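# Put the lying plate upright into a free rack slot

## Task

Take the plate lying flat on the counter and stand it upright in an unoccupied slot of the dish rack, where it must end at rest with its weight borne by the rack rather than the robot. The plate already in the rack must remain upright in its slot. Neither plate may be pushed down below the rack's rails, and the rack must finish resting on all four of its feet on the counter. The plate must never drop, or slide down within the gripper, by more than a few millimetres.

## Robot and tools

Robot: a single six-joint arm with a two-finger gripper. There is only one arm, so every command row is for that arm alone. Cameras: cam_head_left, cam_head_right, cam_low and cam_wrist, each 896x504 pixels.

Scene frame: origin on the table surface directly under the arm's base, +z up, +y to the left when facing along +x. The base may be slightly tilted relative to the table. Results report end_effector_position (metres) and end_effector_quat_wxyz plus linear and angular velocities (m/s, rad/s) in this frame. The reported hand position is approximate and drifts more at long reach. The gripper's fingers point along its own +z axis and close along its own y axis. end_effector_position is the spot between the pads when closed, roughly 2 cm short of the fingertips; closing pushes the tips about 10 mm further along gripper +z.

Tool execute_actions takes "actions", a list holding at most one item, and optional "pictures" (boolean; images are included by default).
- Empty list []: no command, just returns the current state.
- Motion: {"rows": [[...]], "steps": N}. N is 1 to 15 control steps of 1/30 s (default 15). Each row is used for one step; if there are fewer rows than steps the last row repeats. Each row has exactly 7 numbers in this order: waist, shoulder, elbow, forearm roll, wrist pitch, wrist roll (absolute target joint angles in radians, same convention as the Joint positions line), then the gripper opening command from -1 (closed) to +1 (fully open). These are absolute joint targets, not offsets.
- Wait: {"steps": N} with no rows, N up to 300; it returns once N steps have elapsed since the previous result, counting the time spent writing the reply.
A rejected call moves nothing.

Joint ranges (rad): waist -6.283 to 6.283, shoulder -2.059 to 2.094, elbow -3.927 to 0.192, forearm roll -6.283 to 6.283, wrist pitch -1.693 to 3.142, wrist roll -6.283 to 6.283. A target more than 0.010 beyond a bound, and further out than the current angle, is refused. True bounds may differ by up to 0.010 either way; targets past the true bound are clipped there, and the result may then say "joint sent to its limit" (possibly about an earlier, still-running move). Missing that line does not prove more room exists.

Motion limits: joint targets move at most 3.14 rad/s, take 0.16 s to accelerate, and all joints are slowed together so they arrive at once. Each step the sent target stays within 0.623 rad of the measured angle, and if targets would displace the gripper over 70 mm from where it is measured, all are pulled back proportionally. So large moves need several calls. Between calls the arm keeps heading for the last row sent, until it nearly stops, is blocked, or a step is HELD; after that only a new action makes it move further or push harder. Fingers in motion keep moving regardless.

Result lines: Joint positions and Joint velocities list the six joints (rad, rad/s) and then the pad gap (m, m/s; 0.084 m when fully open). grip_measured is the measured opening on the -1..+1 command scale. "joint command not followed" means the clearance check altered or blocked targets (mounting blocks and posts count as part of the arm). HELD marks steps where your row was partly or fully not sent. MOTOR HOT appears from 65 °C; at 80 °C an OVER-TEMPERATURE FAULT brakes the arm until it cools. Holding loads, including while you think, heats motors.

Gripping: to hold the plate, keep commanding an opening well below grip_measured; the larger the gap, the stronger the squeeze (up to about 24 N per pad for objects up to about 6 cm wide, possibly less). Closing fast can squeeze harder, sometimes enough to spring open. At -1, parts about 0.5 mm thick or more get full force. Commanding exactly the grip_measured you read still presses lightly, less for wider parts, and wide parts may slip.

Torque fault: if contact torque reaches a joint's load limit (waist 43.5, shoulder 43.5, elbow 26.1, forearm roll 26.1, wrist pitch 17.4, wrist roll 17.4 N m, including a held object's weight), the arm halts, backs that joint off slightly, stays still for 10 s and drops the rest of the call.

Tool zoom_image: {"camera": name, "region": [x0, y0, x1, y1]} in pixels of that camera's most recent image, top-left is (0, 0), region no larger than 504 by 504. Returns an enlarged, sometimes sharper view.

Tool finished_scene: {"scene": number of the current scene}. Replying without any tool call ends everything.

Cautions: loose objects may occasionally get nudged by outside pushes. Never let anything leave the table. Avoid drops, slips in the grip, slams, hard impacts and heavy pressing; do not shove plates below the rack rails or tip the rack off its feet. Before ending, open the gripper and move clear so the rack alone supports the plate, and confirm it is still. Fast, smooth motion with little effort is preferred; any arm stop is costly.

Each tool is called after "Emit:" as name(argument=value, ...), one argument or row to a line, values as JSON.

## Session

Emit:
execute_actions(
  actions=[],
)

Scene clock: 0.00 s of 4942.00 s.
end_effector_position=(+0.0334, +0.5291, +0.2187) grip_measured=+1.00 end_effector_quat_wxyz=(+0.313, +0.617, +0.721, -0.052) end_effector_velocity=(+0.000, +0.000, +0.000) end_effector_angular_velocity=(+0.000, -0.000, -0.001)
Joint positions: [ 1.63   0.38  -1.573 -0.445  1.605  0.204  0.084]
Joint velocities: [-0. -0. -0.  0.  0.  0. -0.]

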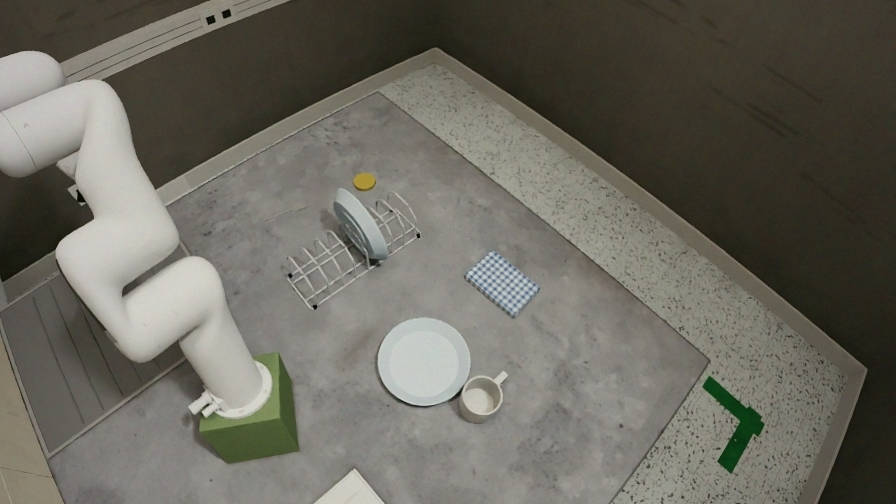

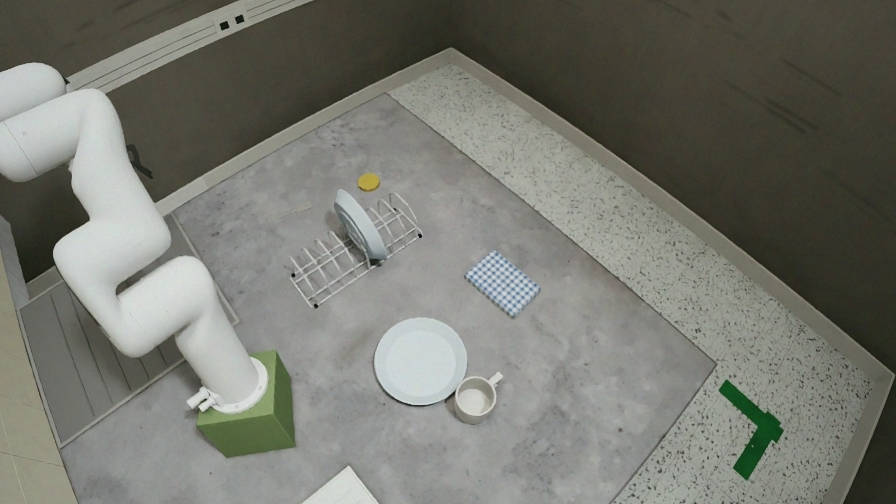

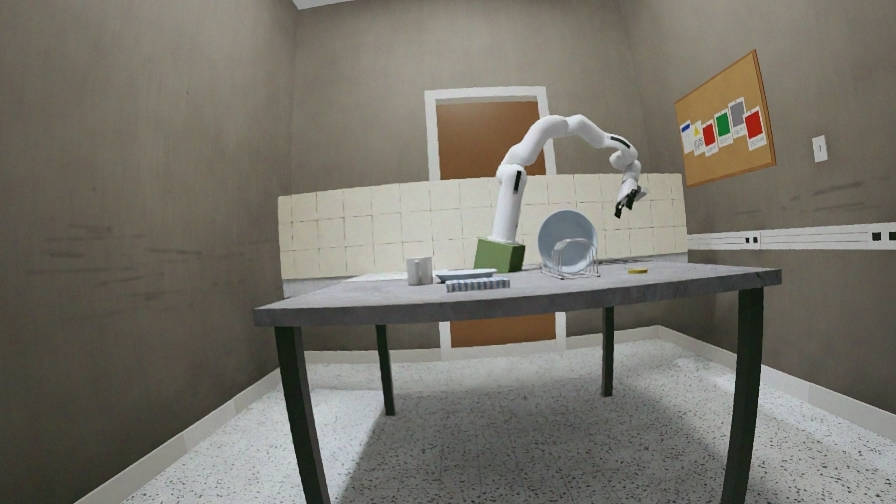

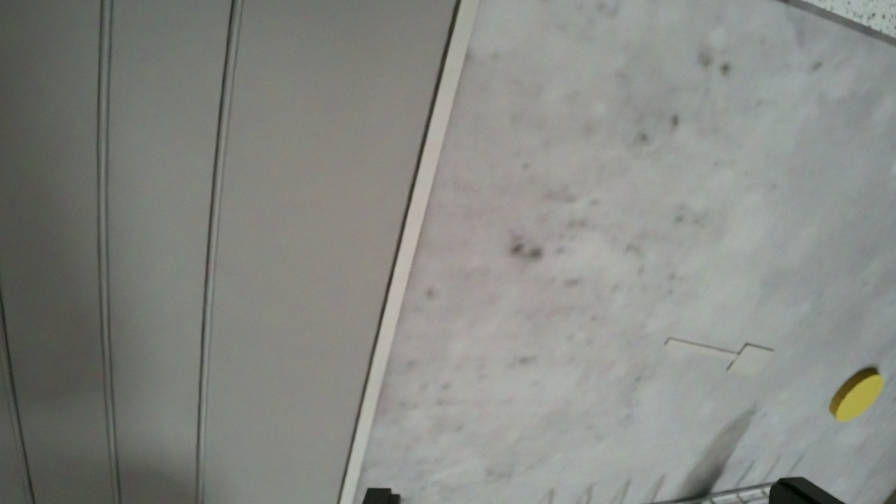

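Emit:
zoom_image(
  camera="cam_head_left",
  region=[270,170,530,430],
)

Emit:
zoom_image(
  camera="cam_low",
  region=[400,200,620,300],
)

Region (270, 170, 530, 430) of cam_head_left's 896x504 image, scaled by 1.938, with more detail than that image has.

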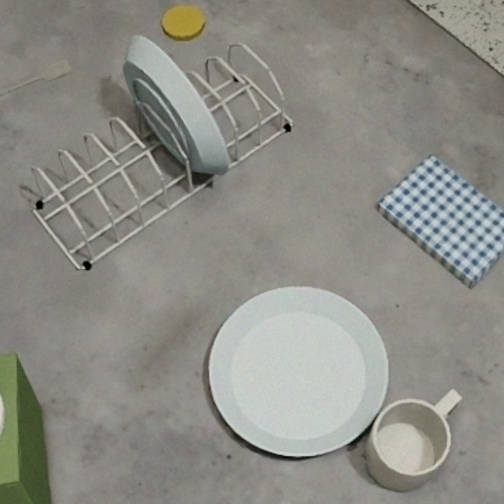

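Region (400, 200, 620, 300) of cam_low's 896x504 image, scaled by 2.291, with more detail than that image has; it fills the top 229 rows of this view, and the rest is white.

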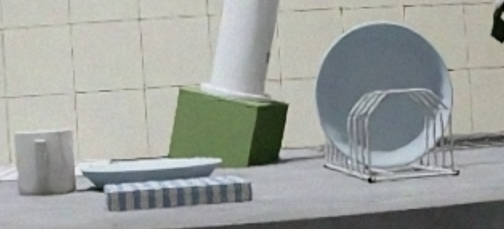

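Emit:
execute_actions(
  actions=[
    {"rows":[[1.3,0.05,-1.5,0,1.6,0.6,-0.2]]},
  ],
  pictures=false,
)

Emit:
execute_actions(
  actions=[
    {"rows":[[-0.2,0.1,-1.5,0,1.6,1.174,-0.2]]},
  ],
  pictures=false,
)

Emit:
execute_actions(
  actions=[
    {"steps":22},
  ],
  pictures=false,
)

Emit:
execute_actions(
  actions=[
    {"rows":[[-0.451,1.051,-1.965,0,1.547,1.174,-0.2]]},
  ],
  pictures=false,
)

Emit:
execute_actions(
  actions=[
    {"steps":35},
  ],
)

Emit:
zoom_image(
  camera="cam_head_left",
  region=[360,250,540,430],
)

Scene clock: 23.07 s of 4942.00 s.
end_effector_position=(+0.0947, +0.5124, +0.3253) grip_measured=-0.21 end_effector_quat_wxyz=(+0.140, +0.893, +0.403, -0.143) end_effector_velocity=(-0.036, -0.040, -0.083) end_effector_angular_velocity=(-0.226, +0.055, +0.022)
Joint positions: [ 1.3    0.047 -1.502 -0.002  1.6    0.599  0.035]
Joint velocities: [ 0.034  0.103  0.12   0.026  0.009  0.026 -0.   ]
Steps of this call (steps 1 to 90: nothing new was sent; then 19.57 s passed at rest; steps 91 to 105: all 15 steps of this action). Readings (joint positions):
91: [1.630 0.379 -1.573 -0.445 1.605 0.205]
92: [1.626 0.376 -1.571 -0.438 1.604 0.212]
94: [1.583 0.335 -1.554 -0.371 1.603 0.271]
98: [1.420 0.170 -1.530 -0.165 1.601 0.454]
105: the state above

Scene clock: 23.57 s of 4942.00 s.
end_effector_position=(+0.2967, +0.4272, +0.2996) grip_measured=-0.21 end_effector_quat_wxyz=(+0.189, +0.975, +0.007, -0.119) end_effector_velocity=(+0.421, -0.300, +0.000) end_effector_angular_velocity=(-0.280, -0.418, -1.530)
Joint positions: [ 0.812  0.084 -1.498 -0.001  1.6    0.935  0.035]
Joint velocities: [-1.134  0.034 -0.004  0.002  0.     0.482  0.   ]
Steps of this call (steps 1 to 15: all 15 steps of this action). Readings (joint positions):
1: [1.301 0.051 -1.499 -0.001 1.600 0.600]
2: [1.296 0.054 -1.497 -0.000 1.600 0.607]
4: [1.239 0.060 -1.497 0.000 1.600 0.665]
8: [1.078 0.072 -1.497 -0.001 1.600 0.790]
15: the state above

Scene clock: 24.30 s of 4942.00 s.
end_effector_position=(+0.4875, +0.1160, +0.3418) grip_measured=-0.21 end_effector_quat_wxyz=(+0.189, +0.850, -0.486, -0.080) end_effector_velocity=(+0.070, -0.501, +0.102) end_effector_angular_velocity=(-0.216, -0.296, -1.289)
Joint positions: [-0.017  0.098 -1.5   -0.     1.6    1.139  0.035]
Joint velocities: [-1.129  0.015 -0.001 -0.     0.     0.214  0.   ]
Steps of this call (steps 1 to 22: the robot went on to your last target). Readings (joint positions):
1: [0.774 0.085 -1.498 -0.001 1.600 0.951]
2: [0.737 0.086 -1.498 -0.001 1.600 0.965]
4: [0.661 0.088 -1.498 -0.001 1.600 0.992]
8: [0.510 0.091 -1.499 -0.001 1.600 1.035]
22: the state above

Scene clock: 24.80 s of 4942.00 s.
end_effector_position=(+0.5347, -0.0620, +0.2149) grip_measured=-0.21 end_effector_quat_wxyz=(+0.221, +0.741, -0.616, -0.151) end_effector_velocity=(-0.070, -0.295, -0.410) end_effector_angular_velocity=(+0.043, +0.542, -0.538)
Joint positions: [-0.31   0.615 -1.786  0.     1.567  1.164  0.035]
Joint velocities: [-0.366  1.174 -0.464  0.001 -0.052  0.025  0.   ]
Steps of this call (steps 1 to 15: all 15 steps of this action). Readings (joint positions):
1: [-0.055 0.098 -1.500 -0.000 1.600 1.146]
2: [-0.089 0.103 -1.504 -0.000 1.600 1.151]
4: [-0.130 0.154 -1.552 -0.001 1.594 1.152]
8: [-0.214 0.333 -1.663 -0.000 1.581 1.158]
15: the state above

Scene clock: 25.97 s of 4942.00 s.
end_effector_position=(+0.4742, -0.1656, +0.0621) grip_measured=-0.21 end_effector_quat_wxyz=(+0.251, +0.661, -0.661, -0.252) end_effector_velocity=(-0.002, +0.000, -0.001) end_effector_angular_velocity=(+0.001, +0.004, -0.001)
Joint positions: [-0.451  1.051 -1.965  0.     1.547  1.174  0.035]
Joint velocities: [ 0.     0.001  0.003  0.     0.    -0.    -0.   ]
Steps of this call (steps 1 to 30: the robot went on to your last target; steps 31 to 35: nothing new was sent). Readings (joint positions):
1: [-0.322 0.654 -1.802 0.000 1.565 1.165]
2: [-0.335 0.693 -1.818 0.000 1.563 1.166]
4: [-0.359 0.770 -1.849 0.000 1.560 1.168]
8: [-0.409 0.921 -1.911 0.000 1.553 1.171]
35: the state above
The arm was judged still, so your last target was given up. Only a new action makes it travel on or press farther. Fingers that are still opening or closing keep moving.

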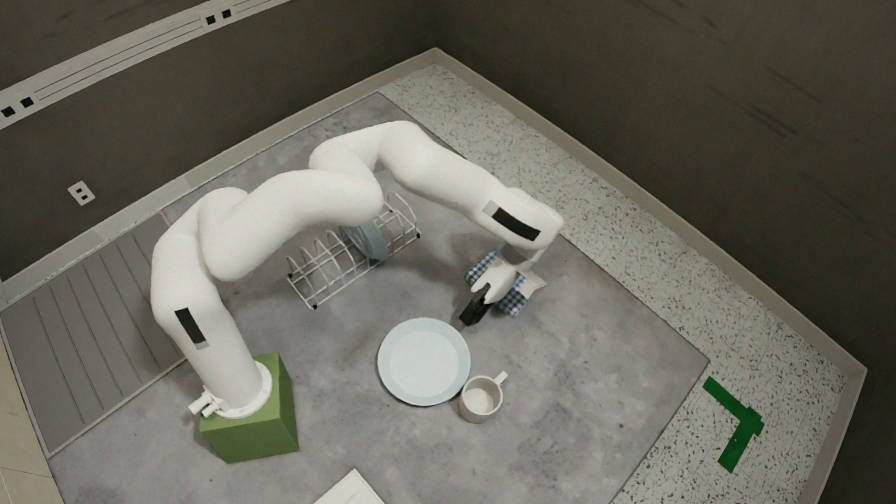

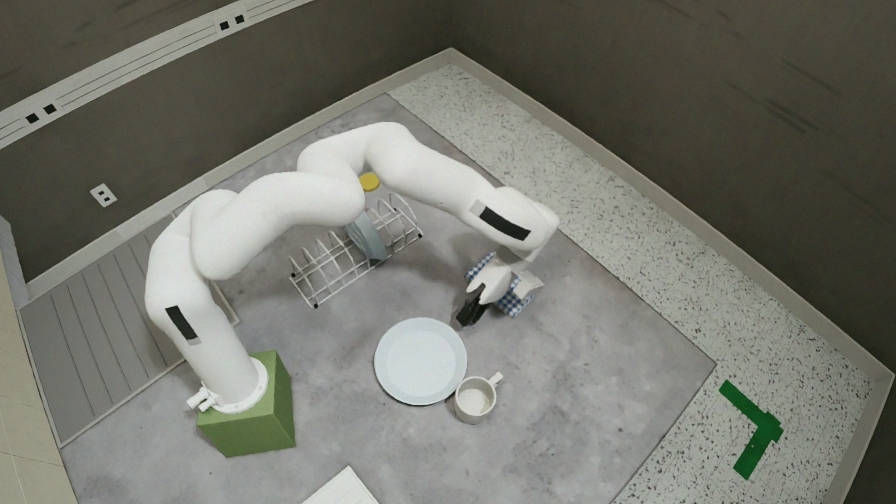

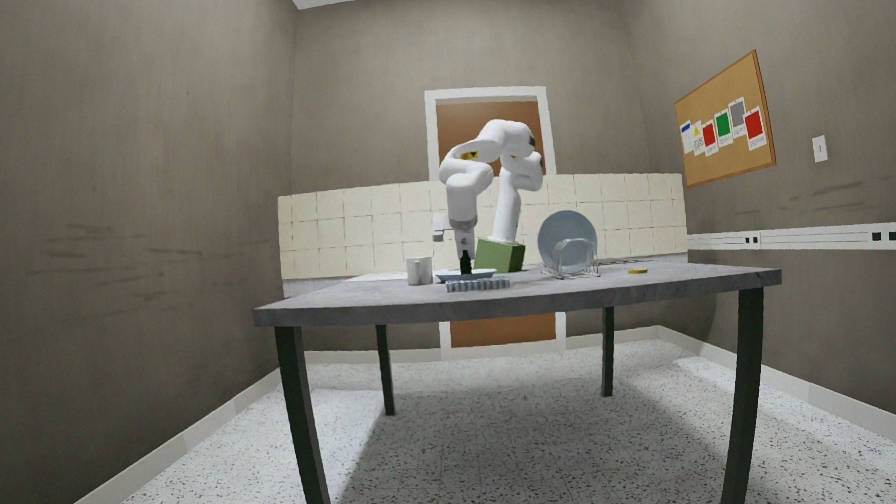

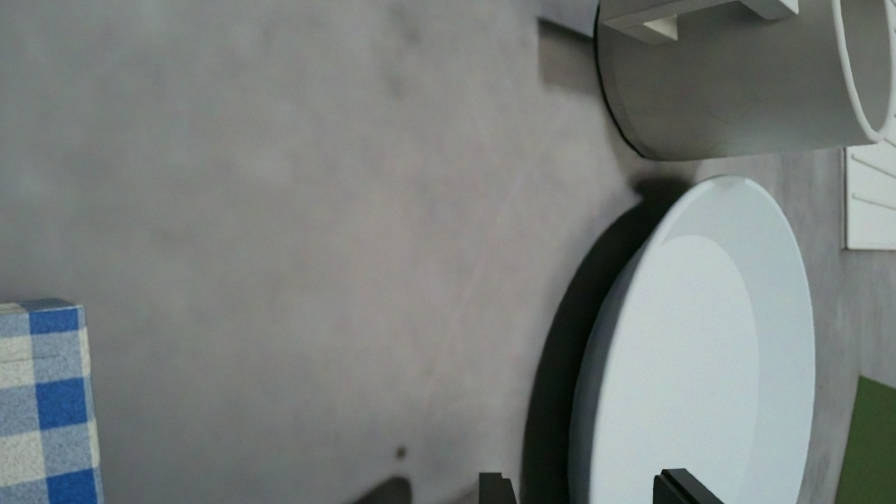

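Region (360, 250, 540, 430) of cam_head_left's 896x504 image, scaled by 2.800, with more detail than that image has.

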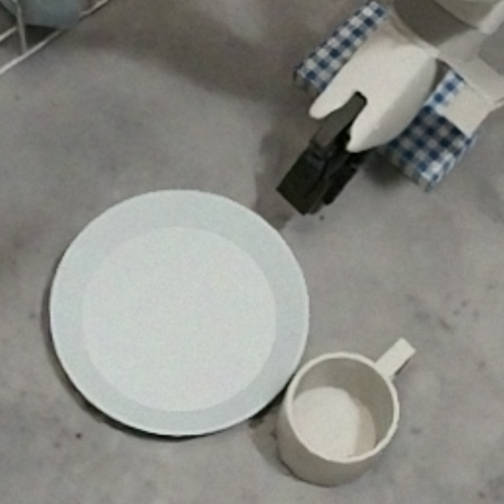

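Emit:
execute_actions(
  actions=[
    {"rows":[[-0.455,1.025,-1.895,0,1.503,1.174,-0.25],[-0.458,1.0,-1.825,0,1.458,1.174,-0.3],[-0.462,0.977,-1.755,0,1.411,1.174,-0.35]]},
  ],
  pictures=false,
)

Emit:
execute_actions(
  actions=[
    {"rows":[[-0.462,0.976,-1.74,0,1.397,1.174,-0.35],[-0.462,0.975,-1.725,0,1.383,1.174,-0.35],[-0.462,0.975,-1.71,0,1.368,1.174,-0.35],[-0.462,0.974,-1.695,0,1.354,1.174,-0.35],[-0.462,0.974,-1.685,0,1.344,1.174,-0.35]]},
  ],
)

Emit:
zoom_image(
  camera="cam_head_left",
  region=[400,280,500,380],
)

Scene clock: 32.53 s of 4942.00 s.
end_effector_position=(+0.4420, -0.1659, +0.0446) grip_measured=-0.37 end_effector_quat_wxyz=(+0.249, +0.658, -0.665, -0.250) end_effector_velocity=(-0.007, +0.001, -0.004) end_effector_angular_velocity=(+0.005, +0.014, -0.006)
Joint positions: [-0.462  0.976 -1.757 -0.     1.411  1.174  0.028]
Joint velocities: [-0.001  0.004  0.011  0.001  0.001  0.    -0.   ]
Steps of this call (steps 1 to 90: nothing new was sent; then 3.07 s passed at rest; steps 91 to 105: all 15 steps of this action). Readings (joint positions):
91: [-0.451 1.051 -1.965 -0.000 1.547 1.174]
92: [-0.451 1.048 -1.958 0.000 1.541 1.174]
94: [-0.454 1.024 -1.897 0.000 1.499 1.174]
98: [-0.462 0.981 -1.757 -0.000 1.419 1.174]
105: the state above

Scene clock: 33.03 s of 4942.00 s.
end_effector_position=(+0.4261, -0.1659, +0.0283) grip_measured=-0.38 end_effector_quat_wxyz=(+0.249, +0.657, -0.665, -0.251) end_effector_velocity=(+0.000, +0.000, -0.002) end_effector_angular_velocity=(+0.001, -0.002, +0.001)
Joint positions: [-0.463  0.971 -1.686 -0.001  1.347  1.174  0.028]
Joint velocities: [ 0.001  0.002  0.     0.002 -0.004 -0.001 -0.001]
Steps of this call (steps 1 to 15: all 15 steps of this action). Readings (joint positions):
1: [-0.462 0.976 -1.757 -0.000 1.411 1.174]
2: [-0.462 0.976 -1.752 -0.000 1.406 1.174]
4: [-0.462 0.974 -1.732 -0.000 1.387 1.174]
8: [-0.463 0.973 -1.688 -0.001 1.351 1.174]
15: the state above

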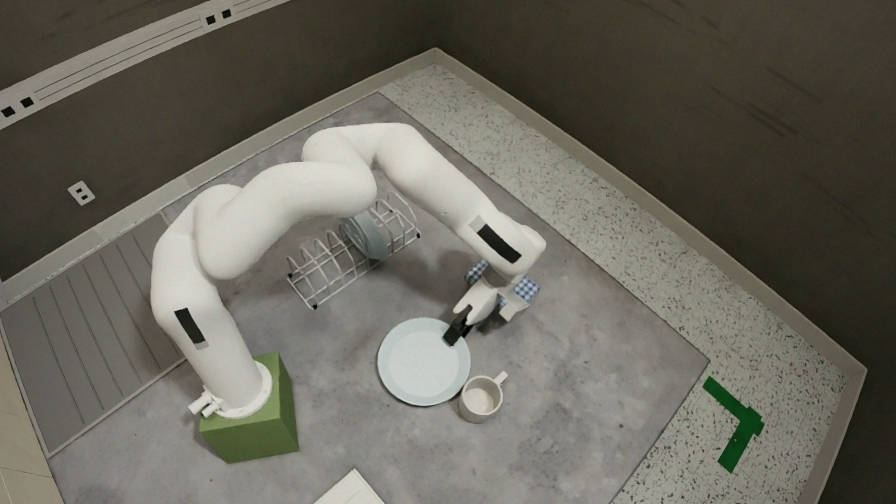

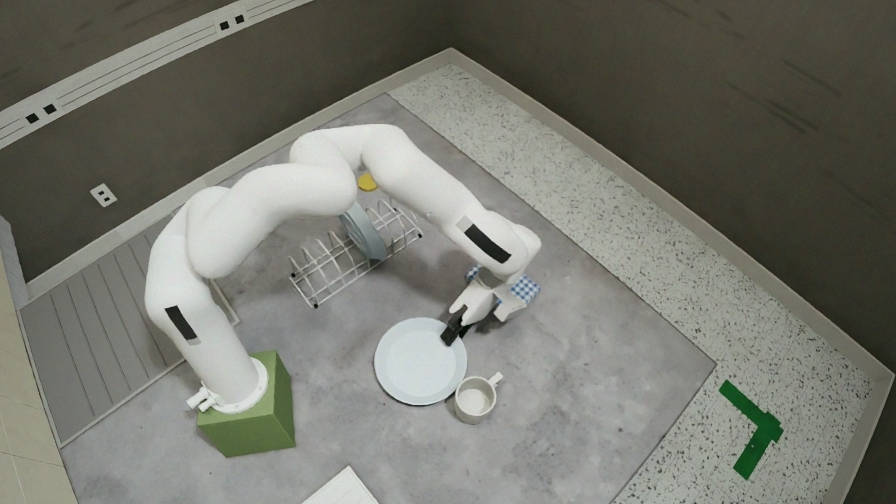

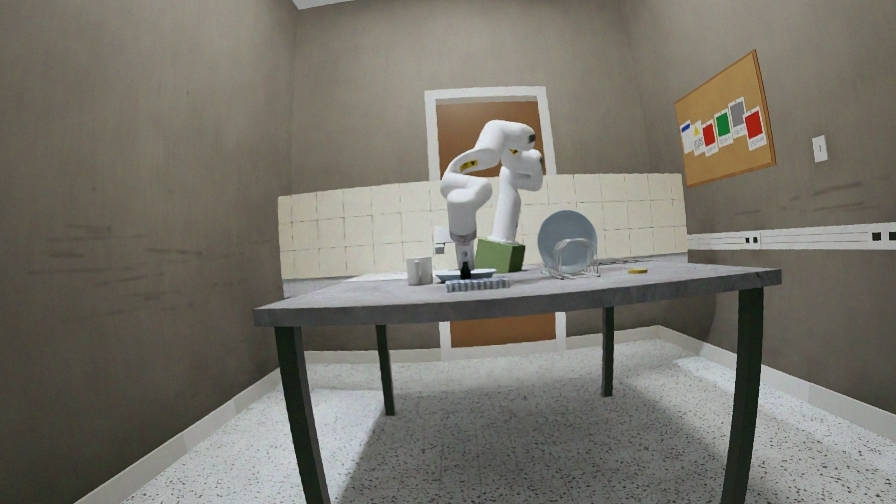

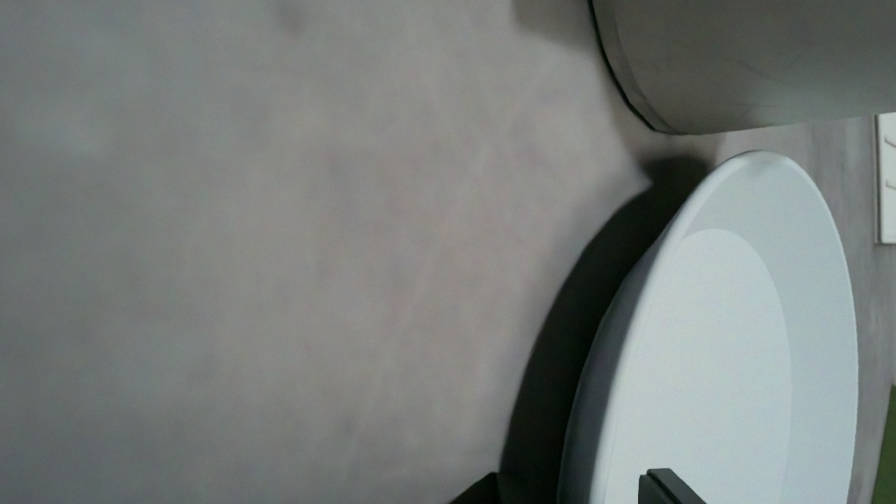

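Region (400, 280, 500, 380) of cam_head_left's 896x504 image, scaled by 5.040, with more detail than that image has.

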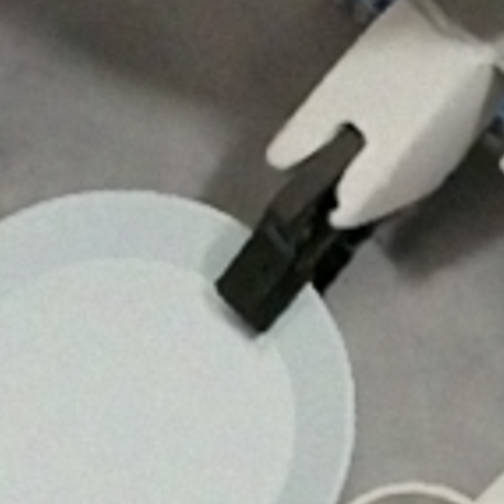

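Emit:
execute_actions(
  actions=[
    {"rows":[[-0.462,0.968,-1.679,0,1.344,1.174,-0.4],[-0.462,0.964,-1.671,0,1.34,1.174,-0.45],[-0.462,0.961,-1.664,0,1.336,1.174,-0.5],[-0.462,0.958,-1.657,0,1.332,1.174,-0.55],[-0.462,0.956,-1.651,0,1.328,1.174,-0.6],[-0.462,0.956,-1.651,0,1.328,1.174,-0.65],[-0.462,0.956,-1.651,0,1.328,1.174,-0.7],[-0.462,0.956,-1.651,0,1.328,1.174,-0.75],[-0.462,0.956,-1.651,0,1.328,1.174,-0.8],[-0.462,0.956,-1.651,0,1.328,1.174,-0.85],[-0.462,0.956,-1.651,0,1.328,1.174,-0.9],[-0.462,0.956,-1.651,0,1.328,1.174,-0.95],[-0.462,0.956,-1.651,0,1.328,1.174,-1]]},
  ],
  pictures=false,
)

Emit:
execute_actions(
  actions=[
    {"steps":10},
  ],
)

Emit:
zoom_image(
  camera="cam_head_left",
  region=[400,280,500,380],
)

Scene clock: 39.33 s of 4942.00 s.
end_effector_position=(+0.4176, -0.1629, +0.0251) grip_measured=-0.89 end_effector_quat_wxyz=(+0.250, +0.656, -0.665, -0.255) end_effector_velocity=(+0.021, -0.005, +0.015) end_effector_angular_velocity=(-0.019, -0.049, +0.010)
Joint positions: [-0.461  0.96  -1.648  0.001  1.328  1.174  0.005]
Joint velocities: [-0.004 -0.025 -0.027 -0.002 -0.002  0.002 -0.   ]
Steps of this call (steps 1 to 15: the robot went on to your last target; steps 16 to 100: nothing new was sent; then 2.47 s passed at rest; steps 101 to 115: all 15 steps of this action). Readings (joint positions):
101: [-0.462 0.972 -1.685 0.000 1.344 1.174]
102: [-0.462 0.971 -1.683 0.000 1.342 1.174]
104: [-0.461 0.967 -1.673 0.002 1.334 1.174]
108: [-0.460 0.961 -1.649 0.002 1.325 1.174]
115: the state above

Scene clock: 39.67 s of 4942.00 s.
end_effector_position=(+0.4200, -0.1636, +0.0268) grip_measured=-0.89 end_effector_quat_wxyz=(+0.249, +0.657, -0.665, -0.252) end_effector_velocity=(+0.001, -0.001, +0.002) end_effector_angular_velocity=(-0.002, -0.002, +0.002)
Joint positions: [-0.462  0.957 -1.651  0.     1.327  1.174  0.005]
Joint velocities: [-0.001 -0.003 -0.001 -0.002  0.001 -0.001 -0.   ]
Steps of this call (steps 1 to 10: the robot went on to your last target). Readings (joint positions):
1: [-0.461 0.959 -1.649 0.001 1.328 1.174]
2: [-0.461 0.958 -1.650 0.000 1.327 1.174]
4: [-0.462 0.957 -1.650 0.000 1.327 1.174]
8: [-0.462 0.957 -1.651 0.000 1.327 1.174]
10: the state above

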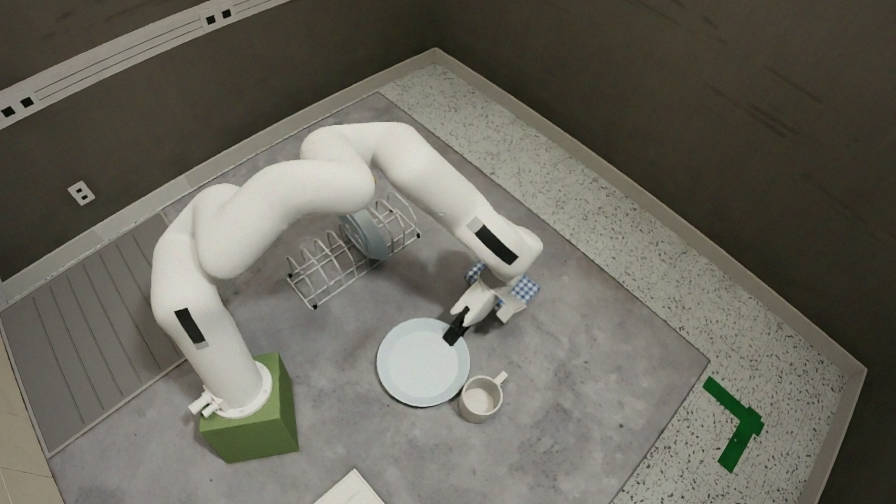

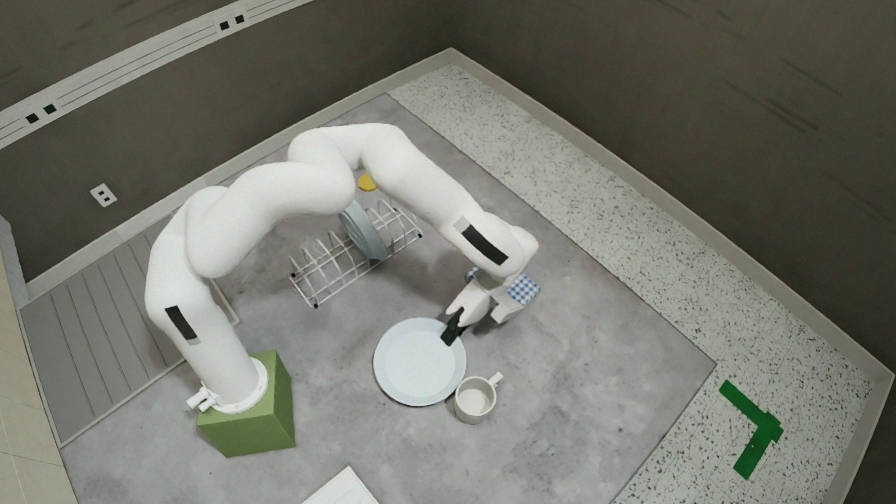

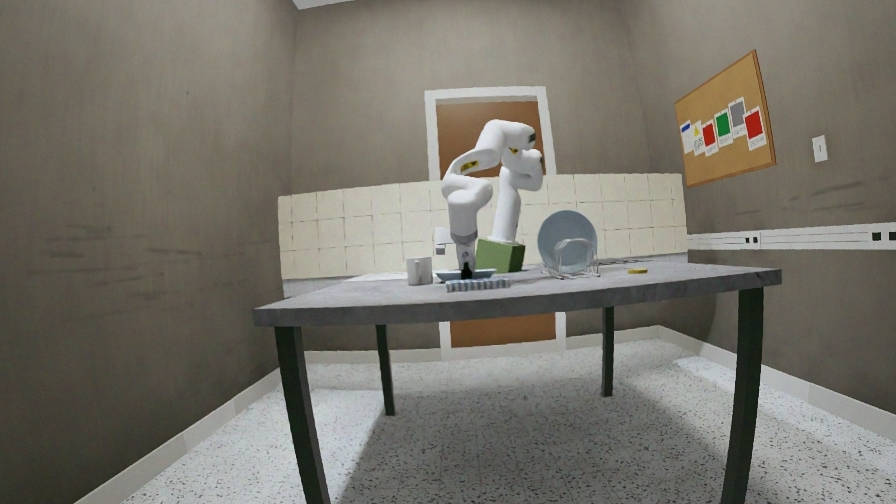

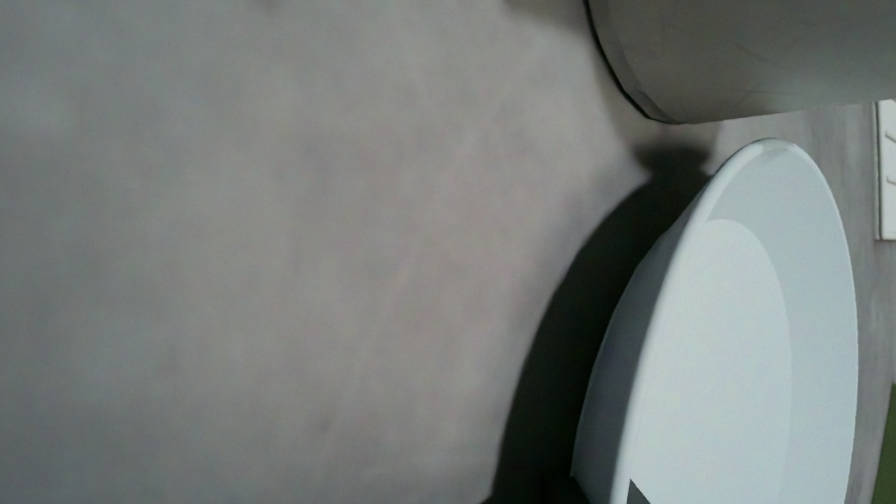

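Region (400, 280, 500, 380) of cam_head_left's 896x504 image, scaled by 5.040, with more detail than that image has.

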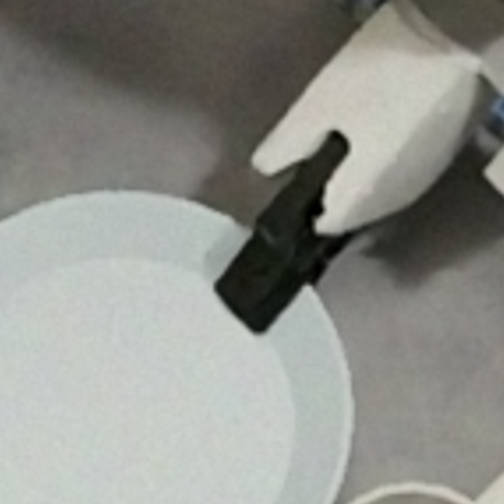

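Emit:
execute_actions(
  actions=[],
)

Scene clock: 46.60 s of 4942.00 s.
end_effector_position=(+0.4202, -0.1637, +0.0272) grip_measured=-0.89 end_effector_quat_wxyz=(+0.249, +0.657, -0.665, -0.252) end_effector_velocity=(+0.000, -0.000, +0.000) end_effector_angular_velocity=(+0.000, -0.000, -0.001)
Joint positions: [-0.462  0.956 -1.651 -0.     1.328  1.174  0.005]
Joint velocities: [-0.    -0.    -0.     0.001  0.    -0.     0.   ]
Steps of this call (steps 1 to 15: the robot went on to your last target; steps 16 to 100: nothing new was sent; then 3.60 s passed at rest). Readings (joint positions):
1: [-0.462 0.957 -1.651 0.000 1.327 1.174]
2: [-0.462 0.956 -1.651 0.000 1.328 1.174]
4: [-0.462 0.956 -1.651 0.000 1.328 1.174]
8: [-0.462 0.956 -1.651 0.000 1.328 1.174]
100: the state above
The arm was judged still, so your last target was given up. Only a new action makes it travel on or press farther. Fingers that are still opening or closing keep moving.

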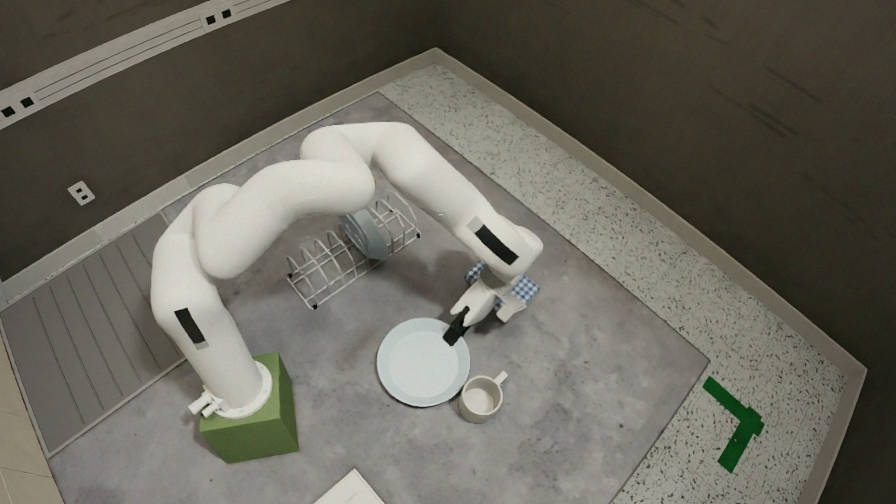

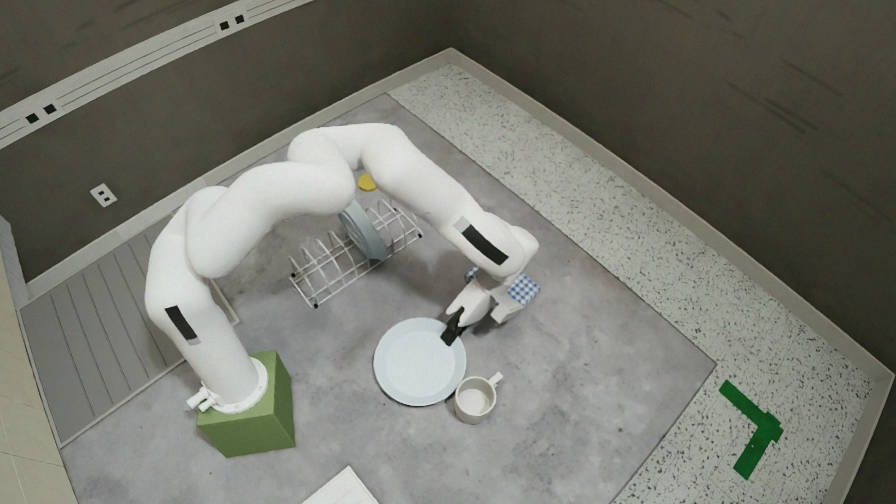

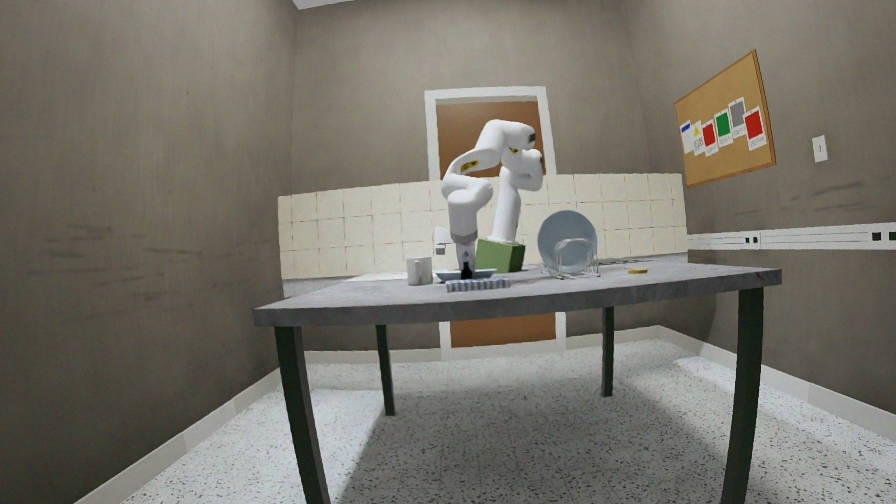

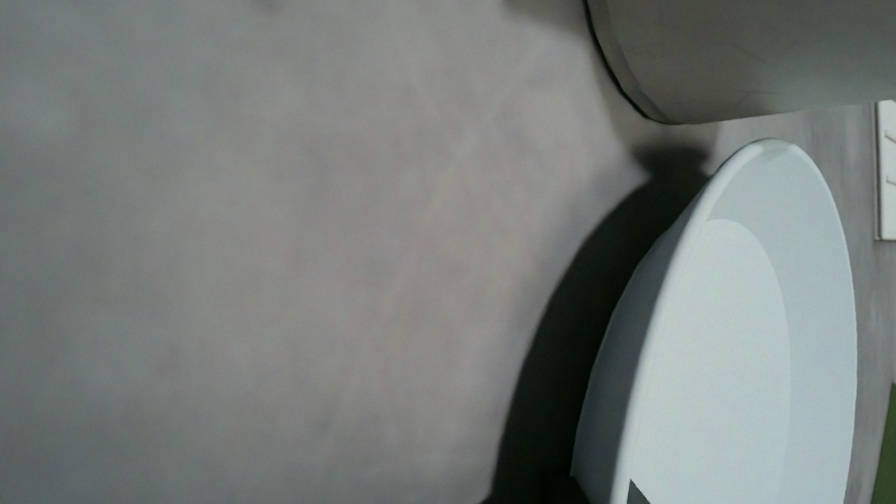

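Emit:
execute_actions(
  actions=[
    {"rows":[[-0.462,0.952,-1.651,0,1.332,1.174,-1],[-0.462,0.947,-1.651,0,1.337,1.174,-1],[-0.462,0.941,-1.651,0,1.343,1.174,-1],[-0.462,0.934,-1.651,0,1.35,1.174,-1],[-0.462,0.926,-1.651,0,1.358,1.174,-1],[-0.462,0.918,-1.651,0,1.366,1.174,-1],[-0.462,0.91,-1.651,0,1.374,1.174,-1],[-0.462,0.902,-1.651,0,1.382,1.174,-1],[-0.462,0.894,-1.651,0,1.39,1.174,-1],[-0.462,0.886,-1.651,0,1.398,1.174,-1],[-0.462,0.878,-1.651,0,1.406,1.174,-1],[-0.462,0.87,-1.651,0,1.414,1.174,-1],[-0.462,0.862,-1.651,0,1.422,1.174,-1],[-0.462,0.854,-1.651,0,1.43,1.174,-1],[-0.462,0.846,-1.651,0,1.438,1.174,-1]]},
  ],
  pictures=false,
)

Emit:
execute_actions(
  actions=[
    {"rows":[[-0.462,0.834,-1.651,0,1.45,1.174,-1],[-0.462,0.82,-1.651,0,1.464,1.174,-1],[-0.462,0.805,-1.651,0,1.479,1.174,-1],[-0.462,0.79,-1.651,0,1.494,1.174,-1],[-0.462,0.775,-1.651,0,1.509,1.174,-1],[-0.462,0.76,-1.651,0,1.524,1.174,-1],[-0.462,0.745,-1.651,0,1.539,1.174,-1],[-0.462,0.73,-1.651,0,1.554,1.174,-1],[-0.462,0.715,-1.651,0,1.569,1.174,-1],[-0.462,0.70,-1.651,0,1.584,1.174,-1],[-0.462,0.685,-1.651,0,1.599,1.174,-1],[-0.462,0.67,-1.651,0,1.614,1.174,-1],[-0.462,0.655,-1.651,0,1.629,1.174,-1],[-0.462,0.64,-1.651,0,1.644,1.174,-1],[-0.462,0.63,-1.651,0,1.654,1.174,-1]]},
  ],
)

Scene clock: 51.97 s of 4942.00 s.
end_effector_position=(+0.4327, -0.1544, +0.0752) grip_measured=-0.89 end_effector_quat_wxyz=(+0.249, +0.657, -0.665, -0.252) end_effector_velocity=(+0.022, +0.027, +0.123) end_effector_angular_velocity=(+0.003, +0.011, -0.002)
Joint positions: [-0.462  0.864 -1.651  0.     1.419  1.174  0.005]
Joint velocities: [-0.    -0.234  0.007 -0.001  0.239  0.    -0.   ]
Steps of this call (steps 1 to 90: nothing new was sent; then 1.87 s passed at rest; steps 91 to 105: all 15 steps of this action). Readings (joint positions):
91: [-0.462 0.956 -1.651 0.000 1.328 1.174]
92: [-0.462 0.955 -1.651 -0.000 1.329 1.174]
94: [-0.462 0.949 -1.650 0.000 1.337 1.174]
98: [-0.462 0.921 -1.651 0.000 1.363 1.174]
105: the state above

Scene clock: 52.47 s of 4942.00 s.
end_effector_position=(+0.4444, -0.1283, +0.1823) grip_measured=-0.89 end_effector_quat_wxyz=(+0.249, +0.657, -0.665, -0.252) end_effector_velocity=(+0.000, +0.065, +0.232) end_effector_angular_velocity=(+0.001, +0.005, -0.002)
Joint positions: [-0.462  0.662 -1.651  0.     1.621  1.174  0.005]
Joint velocities: [-0.    -0.44   0.005 -0.     0.441  0.    -0.   ]
Steps of this call (steps 1 to 15: all 15 steps of this action). Readings (joint positions):
1: [-0.462 0.856 -1.651 0.000 1.427 1.174]
2: [-0.462 0.848 -1.651 0.000 1.436 1.174]
4: [-0.462 0.826 -1.650 0.000 1.459 1.174]
8: [-0.462 0.767 -1.651 0.000 1.517 1.174]
15: the state above

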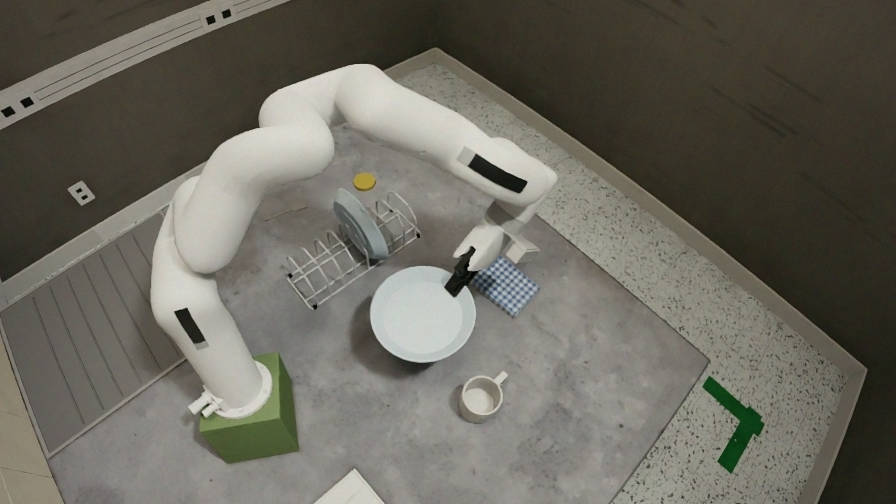

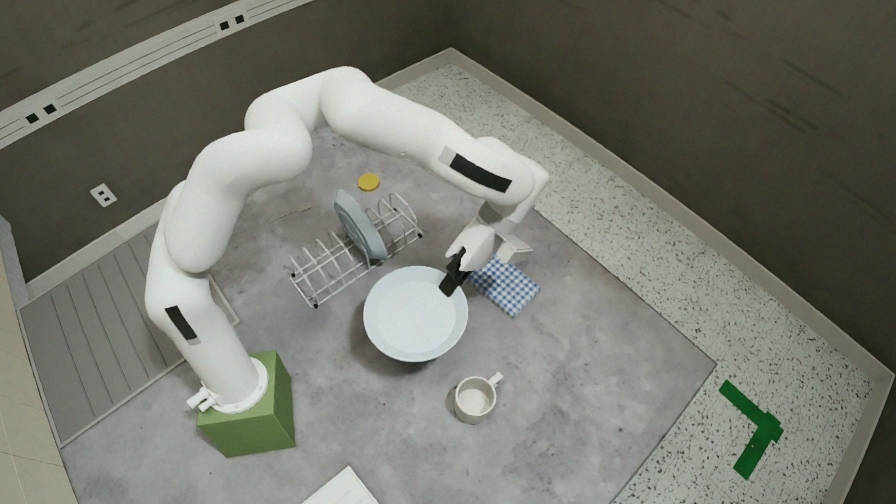

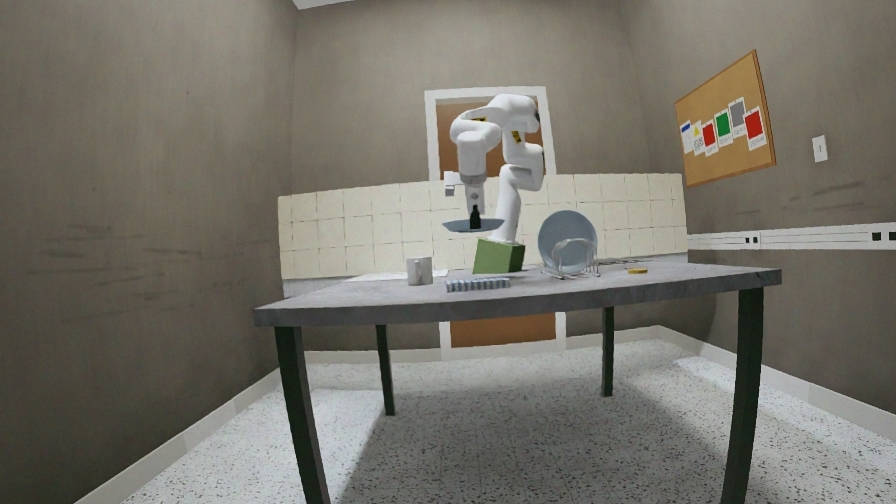

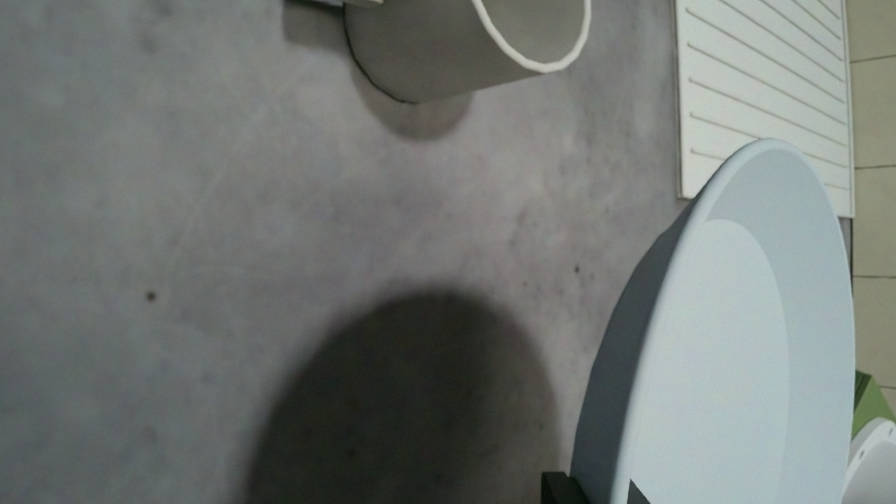

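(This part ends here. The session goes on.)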